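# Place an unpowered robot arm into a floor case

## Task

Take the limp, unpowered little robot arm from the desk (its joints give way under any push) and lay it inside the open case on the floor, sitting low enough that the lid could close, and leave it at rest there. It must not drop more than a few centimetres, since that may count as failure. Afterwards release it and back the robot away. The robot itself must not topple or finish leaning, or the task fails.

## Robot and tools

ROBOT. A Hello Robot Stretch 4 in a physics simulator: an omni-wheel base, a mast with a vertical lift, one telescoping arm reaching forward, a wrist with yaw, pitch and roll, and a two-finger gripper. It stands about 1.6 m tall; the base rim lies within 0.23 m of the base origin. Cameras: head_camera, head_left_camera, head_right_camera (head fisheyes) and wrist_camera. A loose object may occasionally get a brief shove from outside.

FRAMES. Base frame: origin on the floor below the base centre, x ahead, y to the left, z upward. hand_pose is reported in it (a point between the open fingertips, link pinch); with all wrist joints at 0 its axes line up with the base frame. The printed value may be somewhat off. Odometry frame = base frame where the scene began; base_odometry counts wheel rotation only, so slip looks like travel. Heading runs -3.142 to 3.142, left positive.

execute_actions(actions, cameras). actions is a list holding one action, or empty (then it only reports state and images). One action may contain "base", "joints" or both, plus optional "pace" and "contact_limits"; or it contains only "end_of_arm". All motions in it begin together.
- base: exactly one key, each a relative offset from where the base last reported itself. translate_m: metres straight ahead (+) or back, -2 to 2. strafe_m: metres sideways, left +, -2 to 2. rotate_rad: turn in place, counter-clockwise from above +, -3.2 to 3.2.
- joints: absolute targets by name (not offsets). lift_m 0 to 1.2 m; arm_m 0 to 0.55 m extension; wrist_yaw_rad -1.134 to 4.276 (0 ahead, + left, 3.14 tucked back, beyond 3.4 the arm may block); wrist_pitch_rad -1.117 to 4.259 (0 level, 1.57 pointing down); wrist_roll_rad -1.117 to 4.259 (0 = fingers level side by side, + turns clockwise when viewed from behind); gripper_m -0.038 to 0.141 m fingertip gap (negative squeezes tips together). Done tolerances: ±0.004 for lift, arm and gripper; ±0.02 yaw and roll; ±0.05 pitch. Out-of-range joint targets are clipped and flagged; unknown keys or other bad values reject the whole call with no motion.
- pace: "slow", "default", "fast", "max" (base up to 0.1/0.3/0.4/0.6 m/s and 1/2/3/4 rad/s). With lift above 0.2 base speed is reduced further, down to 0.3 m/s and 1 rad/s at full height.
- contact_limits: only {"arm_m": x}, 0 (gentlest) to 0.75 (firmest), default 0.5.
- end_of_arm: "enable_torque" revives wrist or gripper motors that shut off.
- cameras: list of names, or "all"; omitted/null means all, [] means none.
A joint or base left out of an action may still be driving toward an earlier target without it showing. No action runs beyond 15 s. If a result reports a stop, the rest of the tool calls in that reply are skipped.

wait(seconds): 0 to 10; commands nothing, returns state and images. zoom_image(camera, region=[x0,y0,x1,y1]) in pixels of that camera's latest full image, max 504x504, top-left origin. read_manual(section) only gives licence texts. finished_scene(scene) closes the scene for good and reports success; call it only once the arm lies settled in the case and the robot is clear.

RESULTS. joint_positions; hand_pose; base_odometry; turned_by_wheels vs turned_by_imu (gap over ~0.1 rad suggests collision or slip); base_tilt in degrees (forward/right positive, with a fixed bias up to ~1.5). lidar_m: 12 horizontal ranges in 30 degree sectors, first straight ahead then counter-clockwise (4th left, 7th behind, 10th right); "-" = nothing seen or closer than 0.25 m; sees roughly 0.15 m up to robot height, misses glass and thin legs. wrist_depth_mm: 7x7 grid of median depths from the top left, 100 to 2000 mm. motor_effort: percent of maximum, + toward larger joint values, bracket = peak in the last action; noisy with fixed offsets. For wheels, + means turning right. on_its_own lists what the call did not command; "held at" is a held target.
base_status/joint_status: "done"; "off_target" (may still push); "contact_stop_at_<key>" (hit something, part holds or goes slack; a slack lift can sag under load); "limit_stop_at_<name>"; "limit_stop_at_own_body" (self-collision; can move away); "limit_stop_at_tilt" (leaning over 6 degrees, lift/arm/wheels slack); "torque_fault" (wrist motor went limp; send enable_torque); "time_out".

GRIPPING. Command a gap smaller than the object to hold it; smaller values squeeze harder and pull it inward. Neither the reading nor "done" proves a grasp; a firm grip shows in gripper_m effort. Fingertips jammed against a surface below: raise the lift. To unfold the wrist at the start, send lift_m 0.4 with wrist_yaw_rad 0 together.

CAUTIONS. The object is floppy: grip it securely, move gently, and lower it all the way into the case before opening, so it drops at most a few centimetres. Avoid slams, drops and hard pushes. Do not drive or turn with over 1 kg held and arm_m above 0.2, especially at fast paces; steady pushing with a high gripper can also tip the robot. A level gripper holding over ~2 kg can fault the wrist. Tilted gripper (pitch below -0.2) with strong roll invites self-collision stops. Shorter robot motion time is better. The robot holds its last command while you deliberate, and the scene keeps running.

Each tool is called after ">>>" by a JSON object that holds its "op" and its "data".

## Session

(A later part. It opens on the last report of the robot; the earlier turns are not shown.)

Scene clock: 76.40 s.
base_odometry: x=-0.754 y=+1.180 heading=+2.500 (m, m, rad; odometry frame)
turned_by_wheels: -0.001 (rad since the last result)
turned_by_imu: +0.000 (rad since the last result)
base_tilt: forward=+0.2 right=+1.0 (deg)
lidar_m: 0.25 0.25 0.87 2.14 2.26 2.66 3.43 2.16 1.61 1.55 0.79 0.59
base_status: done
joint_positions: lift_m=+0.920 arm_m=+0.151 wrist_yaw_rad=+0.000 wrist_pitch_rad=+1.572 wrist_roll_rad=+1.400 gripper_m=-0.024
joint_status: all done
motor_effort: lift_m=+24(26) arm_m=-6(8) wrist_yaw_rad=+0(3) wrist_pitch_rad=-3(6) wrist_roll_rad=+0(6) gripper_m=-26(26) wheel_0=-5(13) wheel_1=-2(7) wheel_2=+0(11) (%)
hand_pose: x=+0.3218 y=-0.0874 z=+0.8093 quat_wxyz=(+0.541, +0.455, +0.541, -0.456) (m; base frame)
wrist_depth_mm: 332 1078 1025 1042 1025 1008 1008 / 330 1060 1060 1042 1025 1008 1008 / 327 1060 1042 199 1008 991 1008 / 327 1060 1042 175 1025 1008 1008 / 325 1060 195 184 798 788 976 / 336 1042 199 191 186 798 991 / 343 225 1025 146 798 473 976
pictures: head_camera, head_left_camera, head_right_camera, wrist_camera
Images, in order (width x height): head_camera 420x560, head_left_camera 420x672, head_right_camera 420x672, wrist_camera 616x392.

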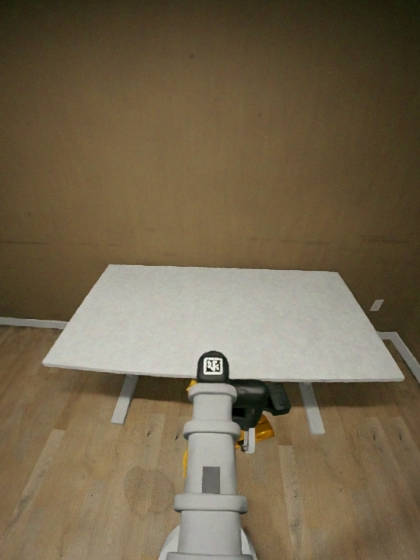

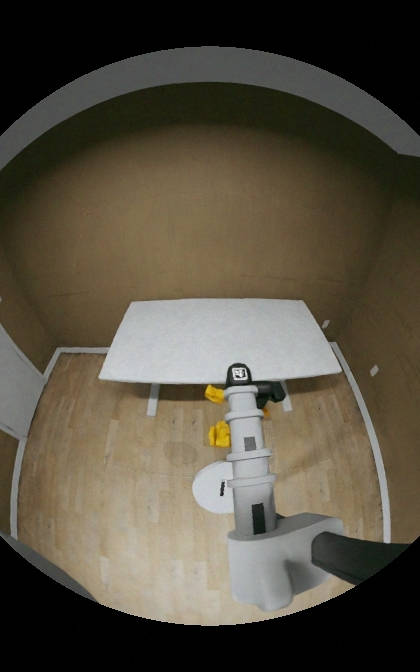

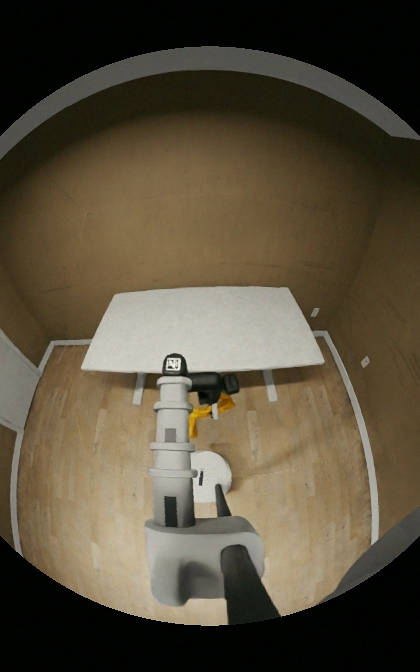

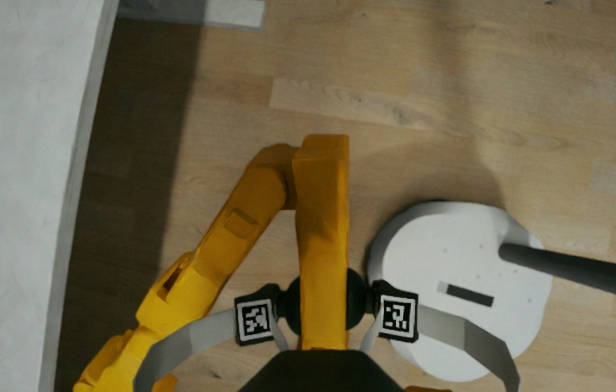

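>>> {"op": "execute_actions", "data": {"actions": [{"joints":{"lift_m":0.98,"gripper_m":-0.038,"wrist_roll_rad":0.0},"pace":"slow"}], "cameras": []}}

>>> {"op": "execute_actions", "data": {"actions": [{"base":{"translate_m":0.32},"joints":{"arm_m":0.36},"pace":"slow"}], "cameras": ["wrist_camera","head_camera"]}}

>>> {"op": "execute_actions", "data": {"actions": [{"joints":{"lift_m":0.865},"pace":"slow"}], "cameras": ["wrist_camera","head_camera"]}}

Scene clock: 83.20 s.
base_odometry: x=-0.754 y=+1.180 heading=+2.500 (m, m, rad; odometry frame)
turned_by_wheels: +0.000 (rad since the last result)
turned_by_imu: +0.000 (rad since the last result)
base_tilt: forward=+0.3 right=+0.9 (deg)
lidar_m: 0.25 0.25 0.83 2.14 2.27 2.66 3.47 2.18 1.60 1.53 0.80 0.25
base_status: not commanded
joint_positions: lift_m=+0.980 arm_m=+0.151 wrist_yaw_rad=+0.000 wrist_pitch_rad=+1.569 wrist_roll_rad=+0.000 gripper_m=-0.037
joint_status: all done
motor_effort: lift_m=+24(26) arm_m=-6(6) wrist_yaw_rad=+0(1) wrist_pitch_rad=+2(3) wrist_roll_rad=+0(5) gripper_m=-30(30) wheel_0=-5(5) wheel_1=-2(1) wheel_2=+0(0) (%)
hand_pose: x=+0.3225 y=-0.0874 z=+0.8692 quat_wxyz=(+0.708, +0.000, +0.707, +0.000) (m; base frame)
wrist_depth_mm: 394 394 394 741 732 715 389 / 1160 1118 1118 1138 1098 1078 1078 / 1138 1118 1118 193 1098 1078 1078 / 1118 1138 1098 171 1078 1060 1060 / 1118 1098 188 181 1098 1060 1060 / 1160 1098 195 188 183 1060 1060 / 1118 222 866 183 1060 1042 1042
pictures: none
No camera images: the call's "cameras" was empty. Leave "cameras" out to get every camera's image.

Scene clock: 87.70 s.
base_odometry: x=-1.011 y=+1.371 heading=+2.500 (m, m, rad; odometry frame)
turned_by_wheels: +0.001 (rad since the last result)
turned_by_imu: +0.000 (rad since the last result)
base_tilt: forward=+0.2 right=+1.0 (deg)
lidar_m: 0.25 0.25 0.38 2.14 2.27 2.89 3.81 2.19 1.58 1.53 0.37 0.25
base_status: done
joint_positions: lift_m=+0.980 arm_m=+0.359 wrist_yaw_rad=+0.000 wrist_pitch_rad=+1.569 wrist_roll_rad=+0.000 gripper_m=-0.037
joint_status: all done
motor_effort: lift_m=+24(25) arm_m=+7(7) wrist_yaw_rad=+0(0) wrist_pitch_rad=+5(6) wrist_roll_rad=+1(0) gripper_m=-29(29) wheel_0=+6(12) wheel_1=+4(6) wheel_2=-2(7) (%)
hand_pose: x=+0.5303 y=-0.0874 z=+0.8692 quat_wxyz=(+0.708, +0.000, +0.706, +0.000) (m; base frame)
wrist_depth_mm: 394 392 389 382 379 370 370 / 392 387 382 377 373 368 368 / 387 384 379 193 373 368 364 / 384 379 377 171 368 364 362 / 379 379 188 180 368 362 359 / 379 375 195 187 183 359 357 / 375 221 368 183 359 357 353
pictures: head_camera, wrist_camera
Images, in order (width x height): head_camera 420x560, wrist_camera 616x392.

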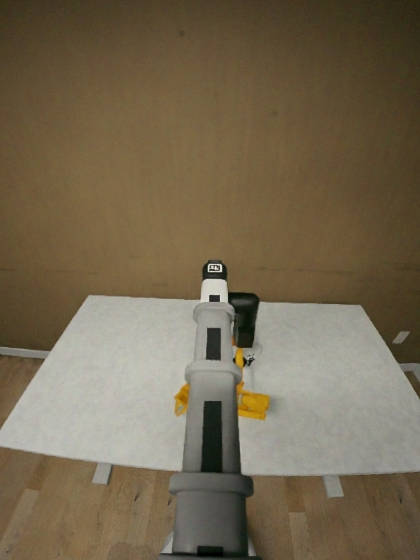

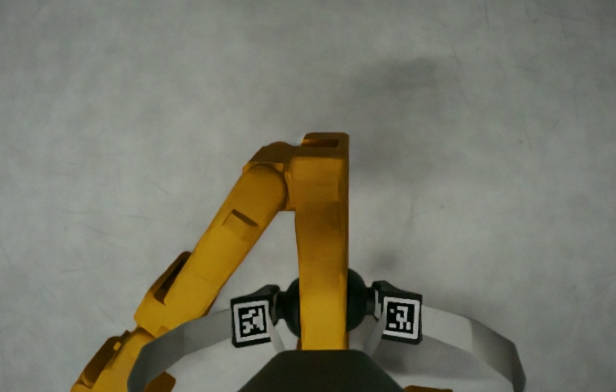

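Scene clock: 89.50 s.
base_odometry: x=-1.011 y=+1.371 heading=+2.500 (m, m, rad; odometry frame)
turned_by_wheels: +0.000 (rad since the last result)
turned_by_imu: +0.000 (rad since the last result)
base_tilt: forward=+0.3 right=+1.0 (deg)
lidar_m: 0.25 0.27 0.38 2.14 2.26 2.87 3.81 2.19 1.64 1.53 0.34 0.27
base_status: not commanded
joint_positions: lift_m=+0.865 arm_m=+0.359 wrist_yaw_rad=+0.001 wrist_pitch_rad=+1.569 wrist_roll_rad=+0.000 gripper_m=-0.037
joint_status: all done
motor_effort: lift_m=+15(24) arm_m=+6(7) wrist_yaw_rad=-2(2) wrist_pitch_rad=+5(7) wrist_roll_rad=+0(0) gripper_m=-28(30) wheel_0=+6(6) wheel_1=+4(4) wheel_2=-2(2) (%)
hand_pose: x=+0.5303 y=-0.0874 z=+0.7550 quat_wxyz=(+0.708, +0.000, +0.707, +0.000) (m; base frame)
wrist_depth_mm: 274 271 270 265 263 260 257 / 273 270 266 264 259 259 256 / 271 267 265 260 259 257 254 / 267 265 204 202 257 254 253 / 266 263 206 198 256 253 251 / 265 263 185 186 191 251 248 / 263 206 257 138 251 248 247
pictures: head_camera, wrist_camera
Images, in order (width x height): head_camera 420x560, wrist_camera 616x392.

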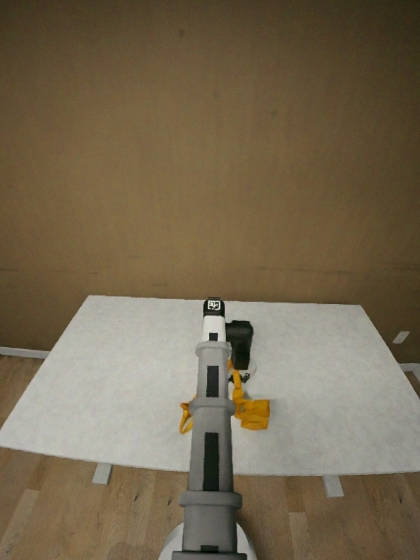

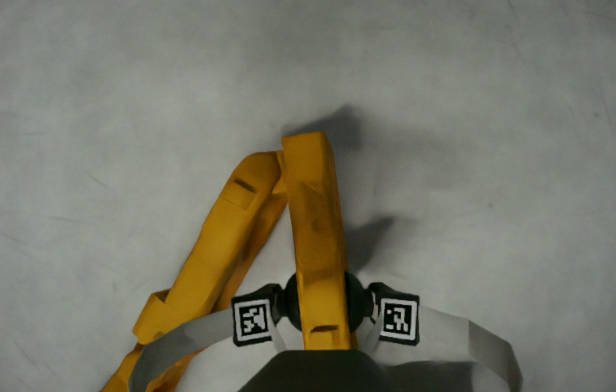

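>>> {"op": "execute_actions", "data": {"actions": [{"joints":{"lift_m":0.878,"gripper_m":0.035}}], "cameras": []}}

>>> {"op": "execute_actions", "data": {"actions": [{"joints":{"lift_m":0.98}}], "cameras": []}}

>>> {"op": "execute_actions", "data": {"actions": [{"base":{"strafe_m":0.042},"joints":{"gripper_m":0.141,"wrist_roll_rad":0.25,"arm_m":0.33,"lift_m":1.03}}], "cameras": ["wrist_camera","head_camera"]}}

Scene clock: 94.07 s.
base_odometry: x=-1.011 y=+1.371 heading=+2.500 (m, m, rad; odometry frame)
turned_by_wheels: +0.000 (rad since the last result)
turned_by_imu: +0.000 (rad since the last result)
base_tilt: forward=+0.3 right=+0.9 (deg)
lidar_m: 0.25 0.26 0.36 2.15 2.28 2.86 3.80 2.21 1.61 1.54 0.36 0.25
base_status: not commanded
joint_positions: lift_m=+0.878 arm_m=+0.359 wrist_yaw_rad=+0.000 wrist_pitch_rad=+1.570 wrist_roll_rad=+0.000 gripper_m=+0.035
joint_status: all done
motor_effort: lift_m=+21(23) arm_m=+6(6) wrist_yaw_rad=-2(1) wrist_pitch_rad=+2(3) wrist_roll_rad=+0(0) gripper_m=-7(28) wheel_0=+6(6) wheel_1=+4(4) wheel_2=-2(2) (%)
hand_pose: x=+0.5301 y=-0.0874 z=+0.7675 quat_wxyz=(+0.707, +0.000, +0.707, +0.000) (m; base frame)
wrist_depth_mm: 289 286 282 278 274 272 270 / 286 283 279 277 273 270 268 / 285 279 277 273 271 270 267 / 281 278 274 215 270 266 264 / 279 277 223 236 267 264 262 / 277 273 215 199 192 264 262 / 276 228 268 145 264 259 259
pictures: none
No camera images: the call's "cameras" was empty. Leave "cameras" out to get every camera's image.

Scene clock: 95.50 s.
base_odometry: x=-1.011 y=+1.371 heading=+2.500 (m, m, rad; odometry frame)
turned_by_wheels: +0.000 (rad since the last result)
turned_by_imu: +0.000 (rad since the last result)
base_tilt: forward=+0.3 right=+1.0 (deg)
lidar_m: 0.25 0.25 0.37 2.15 2.29 2.85 3.80 2.18 1.60 1.54 0.37 0.26
base_status: not commanded
joint_positions: lift_m=+0.980 arm_m=+0.359 wrist_yaw_rad=+0.000 wrist_pitch_rad=+1.570 wrist_roll_rad=+0.000 gripper_m=+0.035
joint_status: all done
motor_effort: lift_m=+21(22) arm_m=+6(6) wrist_yaw_rad=-1(1) wrist_pitch_rad=+1(3) wrist_roll_rad=+0(0) gripper_m=-7(6) wheel_0=+6(6) wheel_1=+4(4) wheel_2=-2(2) (%)
hand_pose: x=+0.5301 y=-0.0874 z=+0.8695 quat_wxyz=(+0.707, +0.000, +0.707, +0.000) (m; base frame)
wrist_depth_mm: 397 394 387 379 377 375 373 / 394 389 384 379 375 368 370 / 389 387 382 379 373 370 366 / 387 382 377 320 373 368 364 / 384 382 373 353 368 364 364 / 379 377 315 297 193 364 357 / 379 375 368 145 362 359 355
pictures: none
No camera images: the call's "cameras" was empty. Leave "cameras" out to get every camera's image.

Scene clock: 97.57 s.
base_odometry: x=-1.036 y=+1.337 heading=+2.500 (m, m, rad; odometry frame)
turned_by_wheels: +0.000 (rad since the last result)
turned_by_imu: +0.000 (rad since the last result)
base_tilt: forward=+0.2 right=+0.9 (deg)
lidar_m: 0.25 0.26 0.36 2.09 2.25 2.84 3.79 2.23 1.65 1.58 0.34 0.25
base_status: done
joint_positions: lift_m=+1.030 arm_m=+0.331 wrist_yaw_rad=+0.000 wrist_pitch_rad=+1.570 wrist_roll_rad=+0.250 gripper_m=+0.141
joint_status: all done
motor_effort: lift_m=+22(23) arm_m=-7(6) wrist_yaw_rad=+0(1) wrist_pitch_rad=+1(3) wrist_roll_rad=+2(6) gripper_m=-2(5) wheel_0=-2(10) wheel_1=+3(10) wheel_2=+0(1) (%)
hand_pose: x=+0.5023 y=-0.0874 z=+0.9195 quat_wxyz=(+0.702, +0.088, +0.701, -0.088) (m; base frame)
wrist_depth_mm: 449 442 436 433 430 424 421 / 445 442 433 430 427 421 415 / 442 439 433 430 421 418 413 / 436 433 430 373 415 413 413 / 436 430 427 418 415 413 407 / 436 430 364 415 347 209 404 / 433 427 382 142 349 330 402
pictures: head_camera, wrist_camera
Images, in order (width x height): head_camera 420x560, wrist_camera 616x392.

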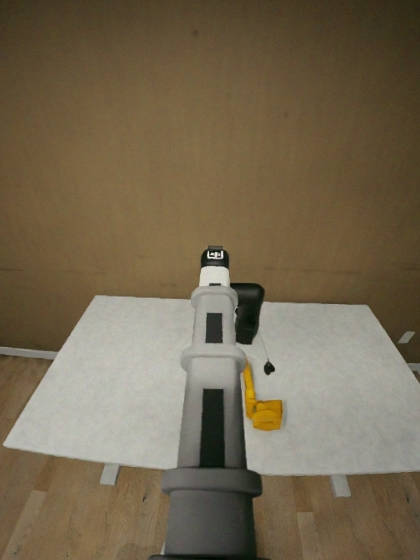

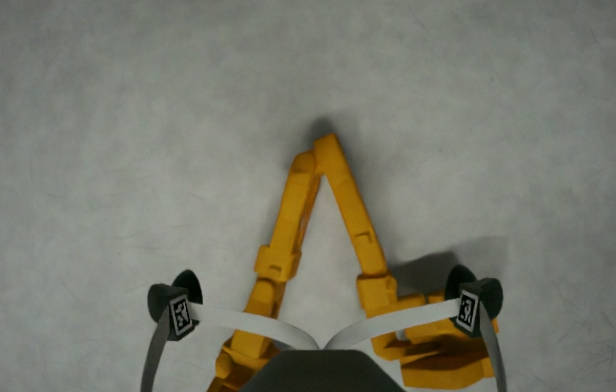

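>>> {"op": "execute_actions", "data": {"actions": [{"joints":{"lift_m":0.87,"arm_m":0.345}}], "cameras": ["wrist_camera"]}}

>>> {"op": "execute_actions", "data": {"actions": [{"joints":{"lift_m":0.875,"gripper_m":0.01},"pace":"slow"}], "cameras": ["wrist_camera","head_camera"]}}

Scene clock: 102.97 s.
base_odometry: x=-1.036 y=+1.337 heading=+2.500 (m, m, rad; odometry frame)
turned_by_wheels: +0.000 (rad since the last result)
turned_by_imu: +0.000 (rad since the last result)
base_tilt: forward=+0.2 right=+0.9 (deg)
lidar_m: 0.25 0.26 0.38 2.11 2.23 2.86 3.79 2.24 1.67 1.59 0.34 0.25
base_status: not commanded
joint_positions: lift_m=+0.870 arm_m=+0.344 wrist_yaw_rad=+0.000 wrist_pitch_rad=+1.570 wrist_roll_rad=+0.250 gripper_m=+0.141
joint_status: all done
motor_effort: lift_m=+15(21) arm_m=+7(6) wrist_yaw_rad=+0(0) wrist_pitch_rad=+0(2) wrist_roll_rad=+2(3) gripper_m=-3(1) wheel_0=-2(2) wheel_1=+3(3) wheel_2=+0(0) (%)
hand_pose: x=+0.5149 y=-0.0874 z=+0.7600 quat_wxyz=(+0.702, +0.088, +0.701, -0.088) (m; base frame)
wrist_depth_mm: 281 278 274 270 266 266 262 / 279 274 271 268 266 263 260 / 277 273 270 209 264 260 259 / 274 271 268 208 260 258 257 / 272 268 267 263 193 257 256 / 270 267 208 260 185 209 254 / 268 267 213 141 190 234 252
pictures: wrist_camera
Images, in order (width x height): wrist_camera 616x392.

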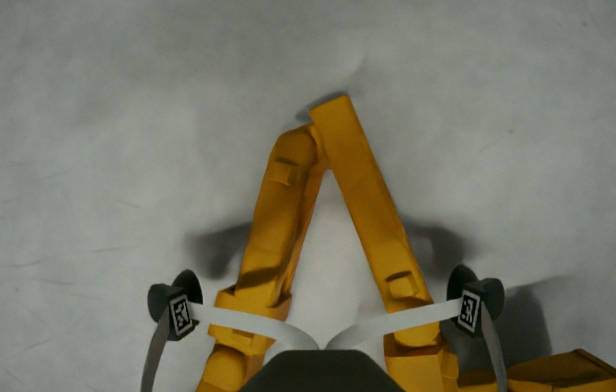

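Scene clock: 108.37 s.
base_odometry: x=-1.036 y=+1.337 heading=+2.500 (m, m, rad; odometry frame)
turned_by_wheels: +0.000 (rad since the last result)
turned_by_imu: +0.000 (rad since the last result)
base_tilt: forward=+0.2 right=+0.9 (deg)
lidar_m: 0.25 0.26 0.36 2.10 2.25 2.85 3.80 2.27 1.65 1.59 0.33 0.26
base_status: not commanded
joint_positions: lift_m=+0.875 arm_m=+0.344 wrist_yaw_rad=+0.000 wrist_pitch_rad=+1.570 wrist_roll_rad=+0.250 gripper_m=+0.011
joint_status: all done
motor_effort: lift_m=+22(21) arm_m=+7(7) wrist_yaw_rad=+0(1) wrist_pitch_rad=+0(4) wrist_roll_rad=+1(2) gripper_m=-28(32) wheel_0=-2(2) wheel_1=+3(3) wheel_2=+0(0) (%)
hand_pose: x=+0.5149 y=-0.0874 z=+0.7645 quat_wxyz=(+0.702, +0.088, +0.701, -0.088) (m; base frame)
wrist_depth_mm: 283 281 277 274 270 267 266 / 282 278 274 272 268 265 262 / 279 276 273 192 267 263 263 / 278 274 271 193 264 263 260 / 274 273 270 195 263 262 258 / 274 271 191 194 184 258 257 / 272 268 266 129 258 257 254
pictures: head_camera, wrist_camera
Images, in order (width x height): head_camera 420x560, wrist_camera 616x392.

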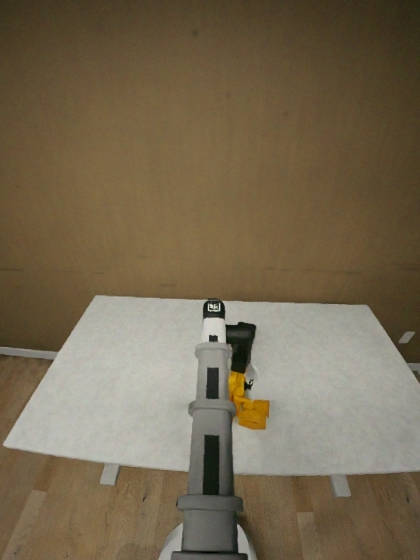

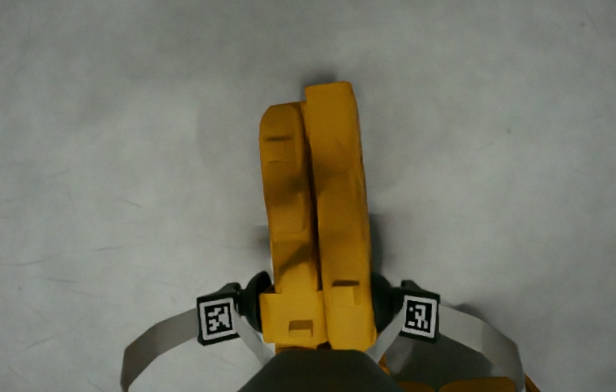

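>>> {"op": "execute_actions", "data": {"actions": [{"joints":{"lift_m":0.93,"gripper_m":-0.01},"pace":"slow"}], "cameras": ["wrist_camera"]}}

>>> {"op": "execute_actions", "data": {"actions": [{"base":{"rotate_rad":2.85},"joints":{"arm_m":0.18,"wrist_roll_rad":1.57},"pace":"slow"}], "cameras": ["wrist_camera","head_camera"]}}

>>> {"op": "execute_actions", "data": {"actions": [{"base":{"translate_m":1.9},"joints":{"lift_m":0.55}}]}}

Scene clock: 115.37 s.
base_odometry: x=-1.036 y=+1.337 heading=+2.500 (m, m, rad; odometry frame)
turned_by_wheels: +0.000 (rad since the last result)
turned_by_imu: +0.000 (rad since the last result)
base_tilt: forward=+0.3 right=+1.0 (deg)
lidar_m: 0.25 0.25 0.37 2.11 2.25 2.83 3.81 2.22 1.65 1.55 0.34 0.25
base_status: not commanded
joint_positions: lift_m=+0.930 arm_m=+0.344 wrist_yaw_rad=+0.000 wrist_pitch_rad=+1.569 wrist_roll_rad=+0.250 gripper_m=-0.009
joint_status: all done
motor_effort: lift_m=+24(26) arm_m=+7(7) wrist_yaw_rad=+0(0) wrist_pitch_rad=+4(4) wrist_roll_rad=+1(1) gripper_m=-33(32) wheel_0=-2(2) wheel_1=+3(3) wheel_2=+0(0) (%)
hand_pose: x=+0.5152 y=-0.0874 z=+0.8192 quat_wxyz=(+0.702, +0.088, +0.701, -0.088) (m; base frame)
wrist_depth_mm: 340 340 332 330 325 322 319 / 338 334 332 325 325 322 317 / 336 332 329 160 320 317 315 / 334 329 327 166 317 317 310 / 332 330 325 177 315 315 309 / 329 325 195 188 179 312 310 / 327 322 320 182 223 220 309
pictures: wrist_camera
Images, in order (width x height): wrist_camera 616x392.

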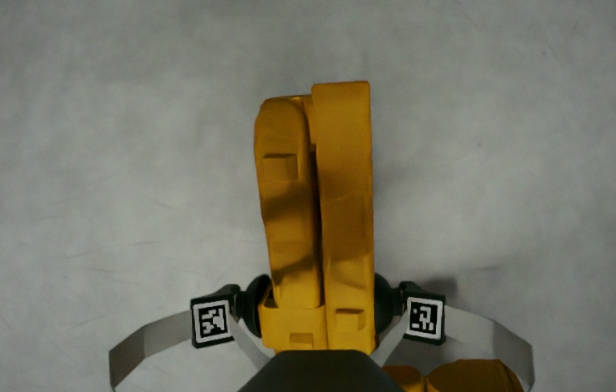

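Scene clock: 119.50 s.
base_odometry: x=-1.036 y=+1.337 heading=-0.934 (m, m, rad; odometry frame)
turned_by_wheels: +2.849 (rad since the last result)
turned_by_imu: +2.805 (rad since the last result)
base_tilt: forward=+0.3 right=+0.9 (deg)
lidar_m: 0.25 3.49 1.94 1.61 0.57 0.33 0.25 0.25 0.29 0.51 2.08 0.35
base_status: done
joint_positions: lift_m=+0.930 arm_m=+0.181 wrist_yaw_rad=+0.000 wrist_pitch_rad=+1.570 wrist_roll_rad=+1.570 gripper_m=-0.009
joint_status: all done
motor_effort: lift_m=+24(25) arm_m=-6(9) wrist_yaw_rad=-1(1) wrist_pitch_rad=+2(5) wrist_roll_rad=+1(7) gripper_m=-35(33) wheel_0=-5(9) wheel_1=-3(7) wheel_2=-2(7) (%)
hand_pose: x=+0.3524 y=-0.0874 z=+0.8192 quat_wxyz=(+0.501, +0.500, +0.500, -0.499) (m; base frame)
wrist_depth_mm: 1098 1078 1078 1060 1042 1008 1025 / 1098 1078 1060 1060 1042 1008 1008 / 1078 1060 1060 160 1042 1008 1008 / 1078 1060 1060 167 891 798 991 / 1098 1060 1042 177 820 798 798 / 1078 1042 195 188 180 798 976 / 1078 1042 1060 182 222 220 991
pictures: head_camera, wrist_camera
Images, in order (width x height): head_camera 420x560, wrist_camera 616x392.

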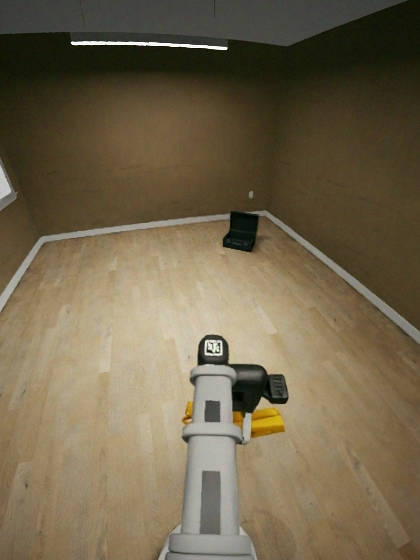

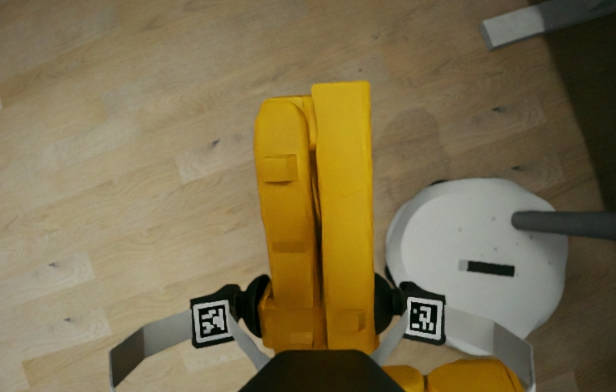

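Scene clock: 127.33 s.
base_odometry: x=+0.095 y=-0.189 heading=-0.933 (m, m, rad; odometry frame)
turned_by_wheels: +0.001 (rad since the last result)
turned_by_imu: -0.003 (rad since the last result)
base_tilt: forward=+0.3 right=+0.9 (deg)
lidar_m: 0.25 1.90 2.16 2.17 2.19 2.46 2.08 2.02 1.89 1.56 1.55 0.36
base_status: done
joint_positions: lift_m=+0.550 arm_m=+0.181 wrist_yaw_rad=+0.000 wrist_pitch_rad=+1.570 wrist_roll_rad=+1.570 gripper_m=-0.009
joint_status: all done
motor_effort: lift_m=+19(23) arm_m=-7(7) wrist_yaw_rad=-1(2) wrist_pitch_rad=+0(4) wrist_roll_rad=+1(1) gripper_m=-33(33) wheel_0=+6(11) wheel_1=+3(7) wheel_2=+0(11) (%)
hand_pose: x=+0.3523 y=-0.0874 z=+0.4397 quat_wxyz=(+0.501, +0.500, +0.500, -0.499) (m; base frame)
wrist_depth_mm: 707 691 683 668 661 647 647 / 699 699 683 668 661 654 640 / 707 676 668 160 654 647 640 / 691 676 676 166 661 484 433 / 691 683 661 177 621 433 430 / 676 676 196 188 179 430 430 / 676 676 668 182 222 220 427
pictures: head_camera, head_left_camera, head_right_camera, wrist_camera
Images, in order (width x height): head_camera 420x560, head_left_camera 420x672, head_right_camera 420x672, wrist_camera 616x392.

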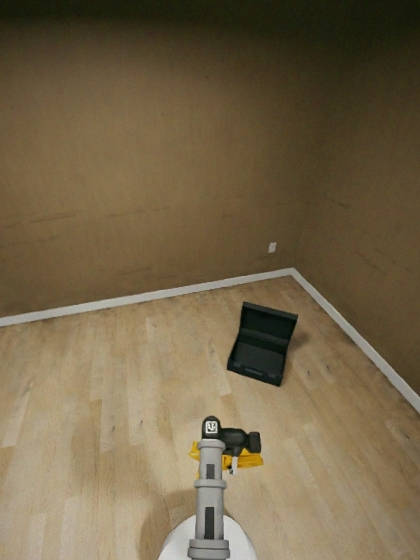

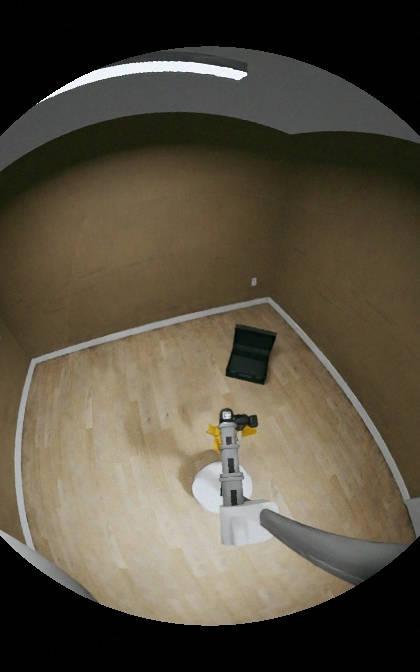

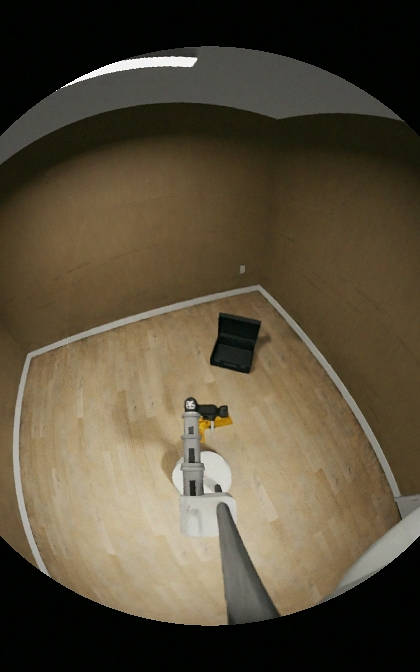

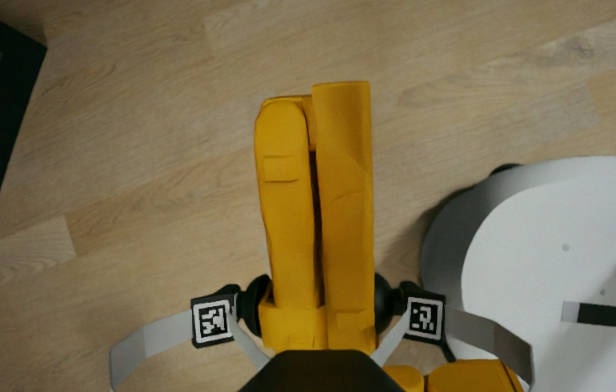

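>>> {"op": "execute_actions", "data": {"actions": [{"base":{"rotate_rad":-0.33},"pace":"slow"}], "cameras": []}}

>>> {"op": "execute_actions", "data": {"actions": [{"base":{"translate_m":0.68},"joints":{"lift_m":0.42}}], "cameras": ["head_camera"]}}

>>> {"op": "execute_actions", "data": {"actions": [{"base":{"strafe_m":0.09},"joints":{"arm_m":0.36,"lift_m":0.36},"pace":"slow"}]}}

>>> {"op": "zoom_image", "data": {"camera": "head_camera", "region": [140, 370, 300, 530]}}

Scene clock: 133.53 s.
base_odometry: x=+0.095 y=-0.189 heading=-1.262 (m, m, rad; odometry frame)
turned_by_wheels: -0.329 (rad since the last result)
turned_by_imu: -0.324 (rad since the last result)
base_tilt: forward=+0.3 right=+0.9 (deg)
lidar_m: 0.25 1.87 1.92 2.32 2.16 2.20 2.24 2.04 2.51 1.69 1.55 0.36
base_status: done
joint_positions: lift_m=+0.550 arm_m=+0.181 wrist_yaw_rad=+0.000 wrist_pitch_rad=+1.570 wrist_roll_rad=+1.570 gripper_m=-0.009
joint_status: not commanded
motor_effort: lift_m=+19(19) arm_m=-6(6) wrist_yaw_rad=+0(1) wrist_pitch_rad=+3(2) wrist_roll_rad=+1(1) gripper_m=-35(35) wheel_0=+4(12) wheel_1=+4(7) wheel_2=+3(7) (%)
hand_pose: x=+0.3523 y=-0.0874 z=+0.4397 quat_wxyz=(+0.501, +0.500, +0.500, -0.499) (m; base frame)
wrist_depth_mm: 699 691 676 676 668 654 647 / 699 683 683 668 668 647 647 / 699 683 676 160 661 647 640 / 691 683 676 166 654 488 433 / 691 676 676 177 621 436 430 / 683 668 195 188 179 433 427 / 676 668 668 182 223 220 430
pictures: none
No camera images: the call's "cameras" was empty. Leave "cameras" out to get every camera's image.

Scene clock: 137.27 s.
base_odometry: x=+0.302 y=-0.837 heading=-1.262 (m, m, rad; odometry frame)
turned_by_wheels: +0.000 (rad since the last result)
turned_by_imu: -0.001 (rad since the last result)
base_tilt: forward=+0.2 right=+0.9 (deg)
lidar_m: 0.25 0.36 1.39 1.75 2.57 2.62 3.36 2.65 1.88 1.27 1.15 0.34
base_status: done
joint_positions: lift_m=+0.420 arm_m=+0.181 wrist_yaw_rad=+0.000 wrist_pitch_rad=+1.570 wrist_roll_rad=+1.570 gripper_m=-0.009
joint_status: all done
motor_effort: lift_m=+18(18) arm_m=-6(7) wrist_yaw_rad=+0(0) wrist_pitch_rad=+2(3) wrist_roll_rad=+1(2) gripper_m=-32(34) wheel_0=+3(9) wheel_1=+2(8) wheel_2=-1(11) (%)
hand_pose: x=+0.3523 y=-0.0874 z=+0.3097 quat_wxyz=(+0.501, +0.500, +0.500, -0.499) (m; base frame)
wrist_depth_mm: 559 559 544 539 535 530 517 / 559 554 539 539 535 525 517 / 554 544 539 160 525 525 517 / 404 517 512 166 525 521 332 / 397 473 517 177 525 387 307 / 397 442 196 187 180 314 307 / 394 402 508 182 222 220 303
pictures: head_camera
Images, in order (width x height): head_camera 420x560.

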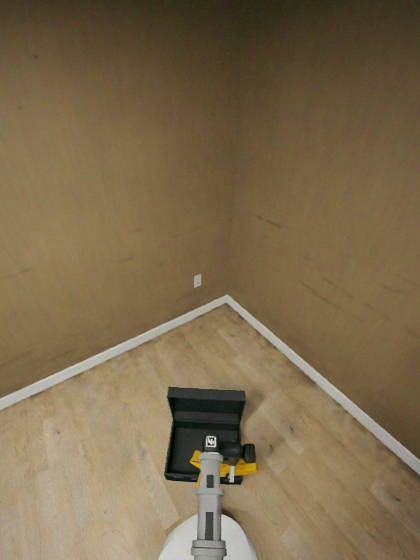

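Scene clock: 140.33 s.
base_odometry: x=+0.388 y=-0.810 heading=-1.262 (m, m, rad; odometry frame)
turned_by_wheels: +0.000 (rad since the last result)
turned_by_imu: +0.000 (rad since the last result)
base_tilt: forward=+0.2 right=+0.9 (deg)
lidar_m: 0.34 0.37 1.32 1.70 2.47 2.56 3.29 2.68 2.03 1.33 1.22 0.37
base_status: done
joint_positions: lift_m=+0.360 arm_m=+0.359 wrist_yaw_rad=+0.000 wrist_pitch_rad=+1.570 wrist_roll_rad=+1.570 gripper_m=-0.009
joint_status: all done
motor_effort: lift_m=+18(18) arm_m=+7(7) wrist_yaw_rad=+0(0) wrist_pitch_rad=+2(2) wrist_roll_rad=+1(2) gripper_m=-35(35) wheel_0=-6(10) wheel_1=+4(8) wheel_2=+0(1) (%)
hand_pose: x=+0.5300 y=-0.0874 z=+0.2498 quat_wxyz=(+0.501, +0.500, +0.500, -0.499) (m; base frame)
wrist_depth_mm: 173 207 488 477 469 469 462 / 174 247 336 340 379 377 459 / 175 249 332 160 442 415 459 / 176 250 332 166 439 418 452 / 175 248 334 177 436 421 452 / 173 232 195 187 180 355 452 / 172 203 327 182 222 220 455
pictures: head_camera, head_left_camera, head_right_camera, wrist_camera
Images, in order (width x height): head_camera 420x560, head_left_camera 420x672, head_right_camera 420x672, wrist_camera 616x392.

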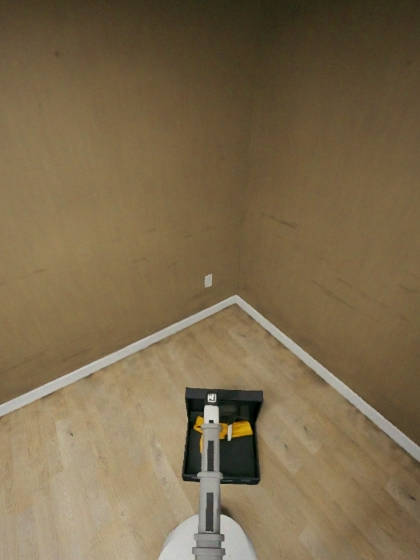

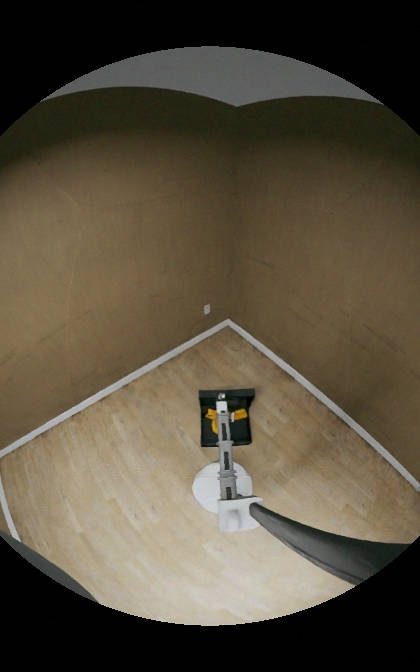

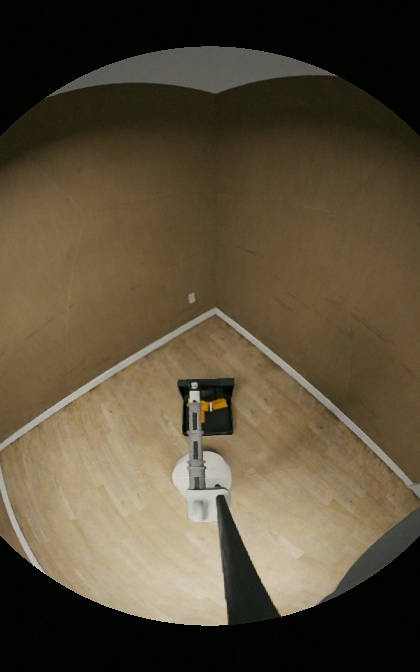

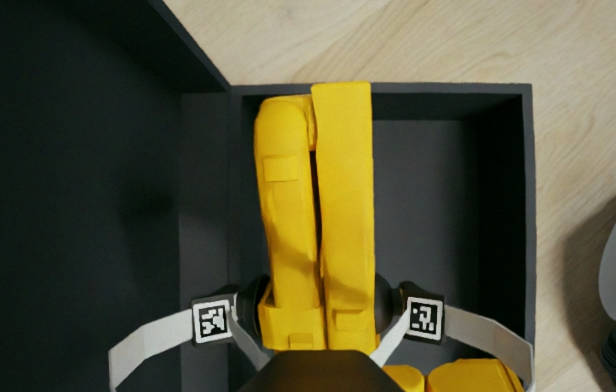

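Region (140, 370, 300, 530) of head_camera's 420x560 image, scaled by 3.150, with more detail than that image has.

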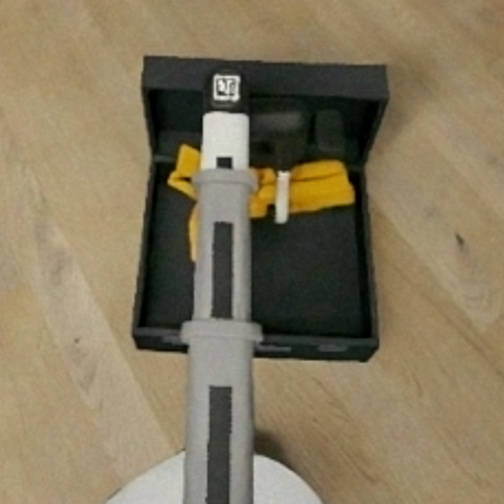

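>>> {"op": "execute_actions", "data": {"actions": [{"joints":{"arm_m":0.33,"lift_m":0.25},"pace":"slow"}], "cameras": ["wrist_camera"]}}

>>> {"op": "execute_actions", "data": {"actions": [{"joints":{"lift_m":0.18},"pace":"slow"}], "cameras": ["wrist_camera","head_camera"]}}

>>> {"op": "zoom_image", "data": {"camera": "head_camera", "region": [140, 370, 300, 530]}}

Scene clock: 146.03 s.
base_odometry: x=+0.388 y=-0.810 heading=-1.262 (m, m, rad; odometry frame)
turned_by_wheels: +0.000 (rad since the last result)
turned_by_imu: +0.000 (rad since the last result)
base_tilt: forward=+0.3 right=+0.9 (deg)
lidar_m: 0.33 0.33 1.32 1.71 2.49 2.56 3.27 2.67 1.99 1.31 1.22 0.35
base_status: not commanded
joint_positions: lift_m=+0.250 arm_m=+0.331 wrist_yaw_rad=+0.000 wrist_pitch_rad=+1.570 wrist_roll_rad=+1.570 gripper_m=-0.009
joint_status: all done
motor_effort: lift_m=+18(18) arm_m=-7(6) wrist_yaw_rad=-1(1) wrist_pitch_rad=+1(2) wrist_roll_rad=+2(1) gripper_m=-34(34) wheel_0=-6(6) wheel_1=+4(4) wheel_2=+0(0) (%)
hand_pose: x=+0.5024 y=-0.0874 z=+0.1398 quat_wxyz=(+0.501, +0.500, +0.500, -0.499) (m; base frame)
wrist_depth_mm: 198 226 306 242 234 229 234 / 210 226 298 262 306 297 244 / 211 225 329 160 334 330 247 / 212 224 340 166 330 329 246 / 211 222 338 177 329 325 247 / 209 221 195 187 180 300 245 / 207 221 291 182 223 220 242
pictures: wrist_camera
Images, in order (width x height): wrist_camera 616x392.

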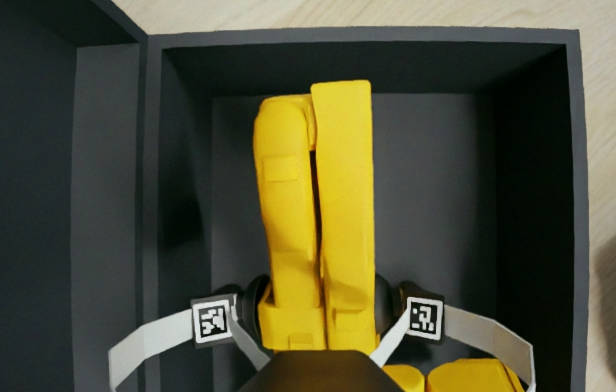

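Scene clock: 147.50 s.
base_odometry: x=+0.388 y=-0.810 heading=-1.262 (m, m, rad; odometry frame)
turned_by_wheels: +0.000 (rad since the last result)
turned_by_imu: +0.000 (rad since the last result)
base_tilt: forward=+0.3 right=+0.9 (deg)
lidar_m: 0.34 0.34 1.32 1.70 2.46 2.53 3.25 2.64 2.02 1.35 1.22 0.39
base_status: not commanded
joint_positions: lift_m=+0.180 arm_m=+0.331 wrist_yaw_rad=+0.000 wrist_pitch_rad=+1.571 wrist_roll_rad=+1.570 gripper_m=-0.009
joint_status: all done
motor_effort: lift_m=+16(16) arm_m=-7(6) wrist_yaw_rad=-1(1) wrist_pitch_rad=+0(2) wrist_roll_rad=+1(2) gripper_m=-31(34) wheel_0=-6(6) wheel_1=+4(4) wheel_2=+0(0) (%)
hand_pose: x=+0.5020 y=-0.0874 z=+0.0700 quat_wxyz=(+0.500, +0.500, +0.500, -0.500) (m; base frame)
wrist_depth_mm: 157 191 214 216 216 211 214 / 156 199 273 259 266 263 244 / 155 200 273 186 266 262 248 / 154 200 272 186 264 262 248 / 154 200 271 190 263 262 247 / 153 185 192 190 180 258 245 / 152 161 267 181 236 257 229
pictures: head_camera, wrist_camera
Images, in order (width x height): head_camera 420x560, wrist_camera 616x392.

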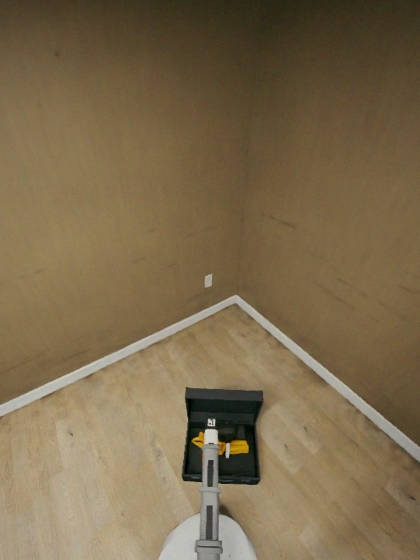

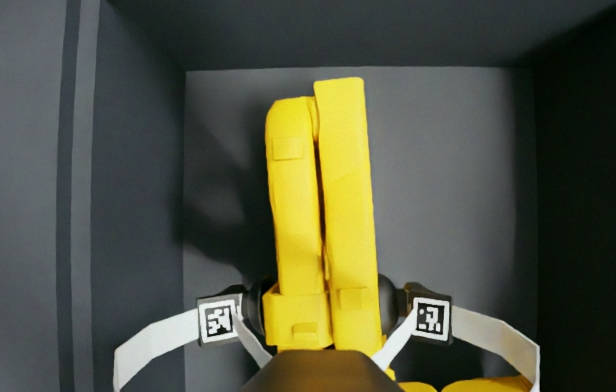

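Region (140, 370, 300, 530) of head_camera's 420x560 image, scaled by 3.150, with more detail than that image has.

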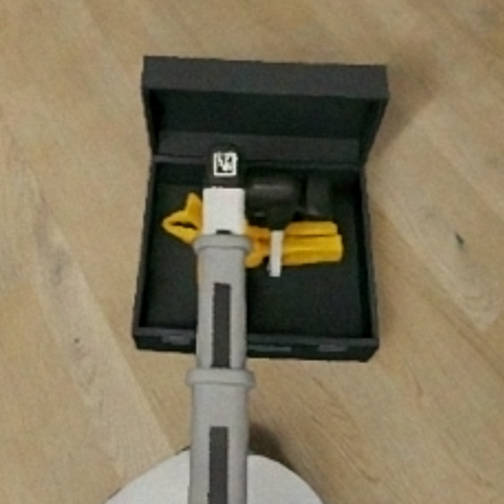

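>>> {"op": "execute_actions", "data": {"actions": [{"joints":{"gripper_m":0.075}}], "cameras": []}}

>>> {"op": "execute_actions", "data": {"actions": [{"joints":{"lift_m":0.33}}], "cameras": []}}

>>> {"op": "execute_actions", "data": {"actions": [{"base":{"translate_m":-0.35},"joints":{"arm_m":0,"wrist_roll_rad":0}}], "cameras": []}}

>>> {"op": "execute_actions", "data": {"actions": [{"joints":{"wrist_pitch_rad":0.15,"lift_m":0.1}}], "cameras": ["wrist_camera","head_camera"]}}

Scene clock: 153.90 s.
base_odometry: x=+0.388 y=-0.810 heading=-1.262 (m, m, rad; odometry frame)
turned_by_wheels: +0.000 (rad since the last result)
turned_by_imu: +0.000 (rad since the last result)
base_tilt: forward=+0.3 right=+1.0 (deg)
lidar_m: 0.32 0.38 1.31 1.71 2.48 2.53 3.25 2.64 2.01 1.33 1.21 0.40
base_status: not commanded
joint_positions: lift_m=+0.180 arm_m=+0.331 wrist_yaw_rad=+0.000 wrist_pitch_rad=+1.570 wrist_roll_rad=+1.570 gripper_m=+0.075
joint_status: all done
motor_effort: lift_m=+16(16) arm_m=-6(7) wrist_yaw_rad=-2(2) wrist_pitch_rad=+3(9) wrist_roll_rad=+1(2) gripper_m=-5(33) wheel_0=-6(6) wheel_1=+4(4) wheel_2=+0(0) (%)
hand_pose: x=+0.5024 y=-0.0874 z=+0.0699 quat_wxyz=(+0.501, +0.500, +0.500, -0.499) (m; base frame)
wrist_depth_mm: 157 193 216 217 216 212 215 / 156 196 274 272 266 263 246 / 156 198 273 210 266 264 249 / 155 198 272 209 264 262 248 / 154 198 272 211 263 262 248 / 154 197 200 208 193 258 247 / 153 181 270 141 260 257 243
pictures: none
No camera images: the call's "cameras" was empty. Leave "cameras" out to get every camera's image.

Scene clock: 155.60 s.
base_odometry: x=+0.388 y=-0.810 heading=-1.262 (m, m, rad; odometry frame)
turned_by_wheels: +0.000 (rad since the last result)
turned_by_imu: +0.000 (rad since the last result)
base_tilt: forward=+0.2 right=+1.0 (deg)
lidar_m: 0.35 0.38 1.32 1.70 2.49 2.54 3.24 2.64 1.99 1.33 1.20 0.39
base_status: not commanded
joint_positions: lift_m=+0.330 arm_m=+0.331 wrist_yaw_rad=+0.000 wrist_pitch_rad=+1.570 wrist_roll_rad=+1.570 gripper_m=+0.075
joint_status: all done
motor_effort: lift_m=+22(24) arm_m=-7(7) wrist_yaw_rad=-1(1) wrist_pitch_rad=+2(2) wrist_roll_rad=+1(2) gripper_m=-3(3) wheel_0=-6(6) wheel_1=+4(4) wheel_2=+0(0) (%)
hand_pose: x=+0.5024 y=-0.0874 z=+0.2195 quat_wxyz=(+0.501, +0.500, +0.500, -0.499) (m; base frame)
wrist_depth_mm: 198 235 455 445 442 439 433 / 208 276 342 342 338 336 430 / 210 298 366 424 415 355 430 / 211 298 366 359 413 355 430 / 210 298 366 359 410 357 424 / 208 296 199 355 198 329 424 / 206 274 359 141 330 298 421
pictures: none
No camera images: the call's "cameras" was empty. Leave "cameras" out to get every camera's image.

Scene clock: 158.23 s.
base_odometry: x=+0.281 y=-0.476 heading=-1.262 (m, m, rad; odometry frame)
turned_by_wheels: +0.000 (rad since the last result)
turned_by_imu: +0.000 (rad since the last result)
base_tilt: forward=+0.2 right=+0.9 (deg)
lidar_m: 0.64 1.57 1.60 2.04 2.30 2.33 3.01 2.36 2.30 1.55 1.43 0.69
base_status: done
joint_positions: lift_m=+0.330 arm_m=+0.082 wrist_yaw_rad=+0.000 wrist_pitch_rad=+1.570 wrist_roll_rad=+0.003 gripper_m=+0.075
joint_status: arm_m limit_stop_at_own_body (moved -0.249 of -0.331); wrist_roll_rad limit_stop_at_own_body (moved -1.567 of -1.570)
on_its_own: lift_m is slack since a limit_stop_at_own_body; arm_m is slack since a limit_stop_at_own_body (your +0.000 is given up)
motor_effort: lift_m=+19(22) arm_m=+0(5) wrist_yaw_rad=+0(5) wrist_pitch_rad=+0(4) wrist_roll_rad=+0(5) gripper_m=-4(4) wheel_0=-4(10) wheel_1=-2(8) wheel_2=+2(11) (%)
hand_pose: x=+0.2529 y=-0.0874 z=+0.2195 quat_wxyz=(+0.707, +0.001, +0.707, -0.001) (m; base frame)
wrist_depth_mm: 473 466 459 455 449 445 442 / 466 462 459 452 445 439 439 / 466 459 455 445 442 439 436 / 466 459 445 442 436 436 436 / 455 452 449 445 439 433 427 / 455 449 199 436 198 433 427 / 449 415 262 141 430 424 424
pictures: none
No camera images: the call's "cameras" was empty. Leave "cameras" out to get every camera's image.

not run: a stop came earlier in this reply.

>>> {"op": "execute_actions", "data": {"actions": [], "cameras": ["head_camera"]}}

>>> {"op": "zoom_image", "data": {"camera": "head_camera", "region": [150, 320, 290, 460]}}

Scene clock: 160.40 s.
base_odometry: x=+0.281 y=-0.476 heading=-1.262 (m, m, rad; odometry frame)
turned_by_wheels: +0.000 (rad since the last result)
turned_by_imu: +0.000 (rad since the last result)
base_tilt: forward=+0.3 right=+0.9 (deg)
lidar_m: 0.66 1.57 1.57 2.06 2.30 2.33 2.98 2.35 2.32 1.55 1.41 0.71
base_status: done
joint_positions: lift_m=+0.330 arm_m=+0.082 wrist_yaw_rad=+0.000 wrist_pitch_rad=+1.570 wrist_roll_rad=+0.003 gripper_m=+0.075
joint_status: arm_m limit_stop_at_own_body (moved -0.249 of -0.331); wrist_roll_rad limit_stop_at_own_body (moved -1.567 of -1.570)
on_its_own: lift_m is slack since a limit_stop_at_own_body; arm_m is slack since a limit_stop_at_own_body (your +0.000 is given up)
motor_effort: lift_m=+19(22) arm_m=+0(5) wrist_yaw_rad=+1(5) wrist_pitch_rad=+1(4) wrist_roll_rad=+0(5) gripper_m=-4(4) wheel_0=-4(10) wheel_1=-2(8) wheel_2=+2(11) (%)
hand_pose: x=+0.2529 y=-0.0874 z=+0.2195 quat_wxyz=(+0.707, +0.001, +0.707, -0.001) (m; base frame)
wrist_depth_mm: 469 466 459 452 449 445 439 / 466 459 459 449 449 442 439 / 462 462 452 449 445 436 436 / 462 452 445 445 439 436 433 / 455 452 445 442 439 433 427 / 452 449 199 439 200 430 427 / 449 415 262 141 430 427 424
pictures: head_camera
Images, in order (width x height): head_camera 420x560.

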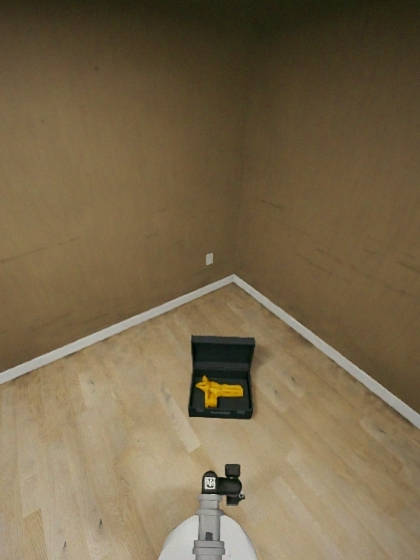

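Region (150, 320, 290, 460) of head_camera's 420x560 image, scaled by 3.600, with more detail than that image has.

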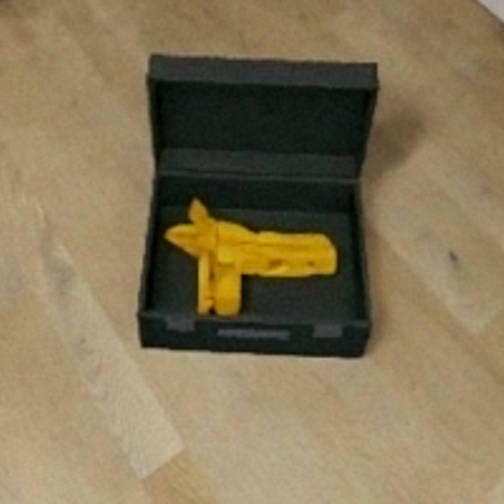

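>>> {"op": "finished_scene", "data": {"scene": 1}}

The scene is finished: the task was done.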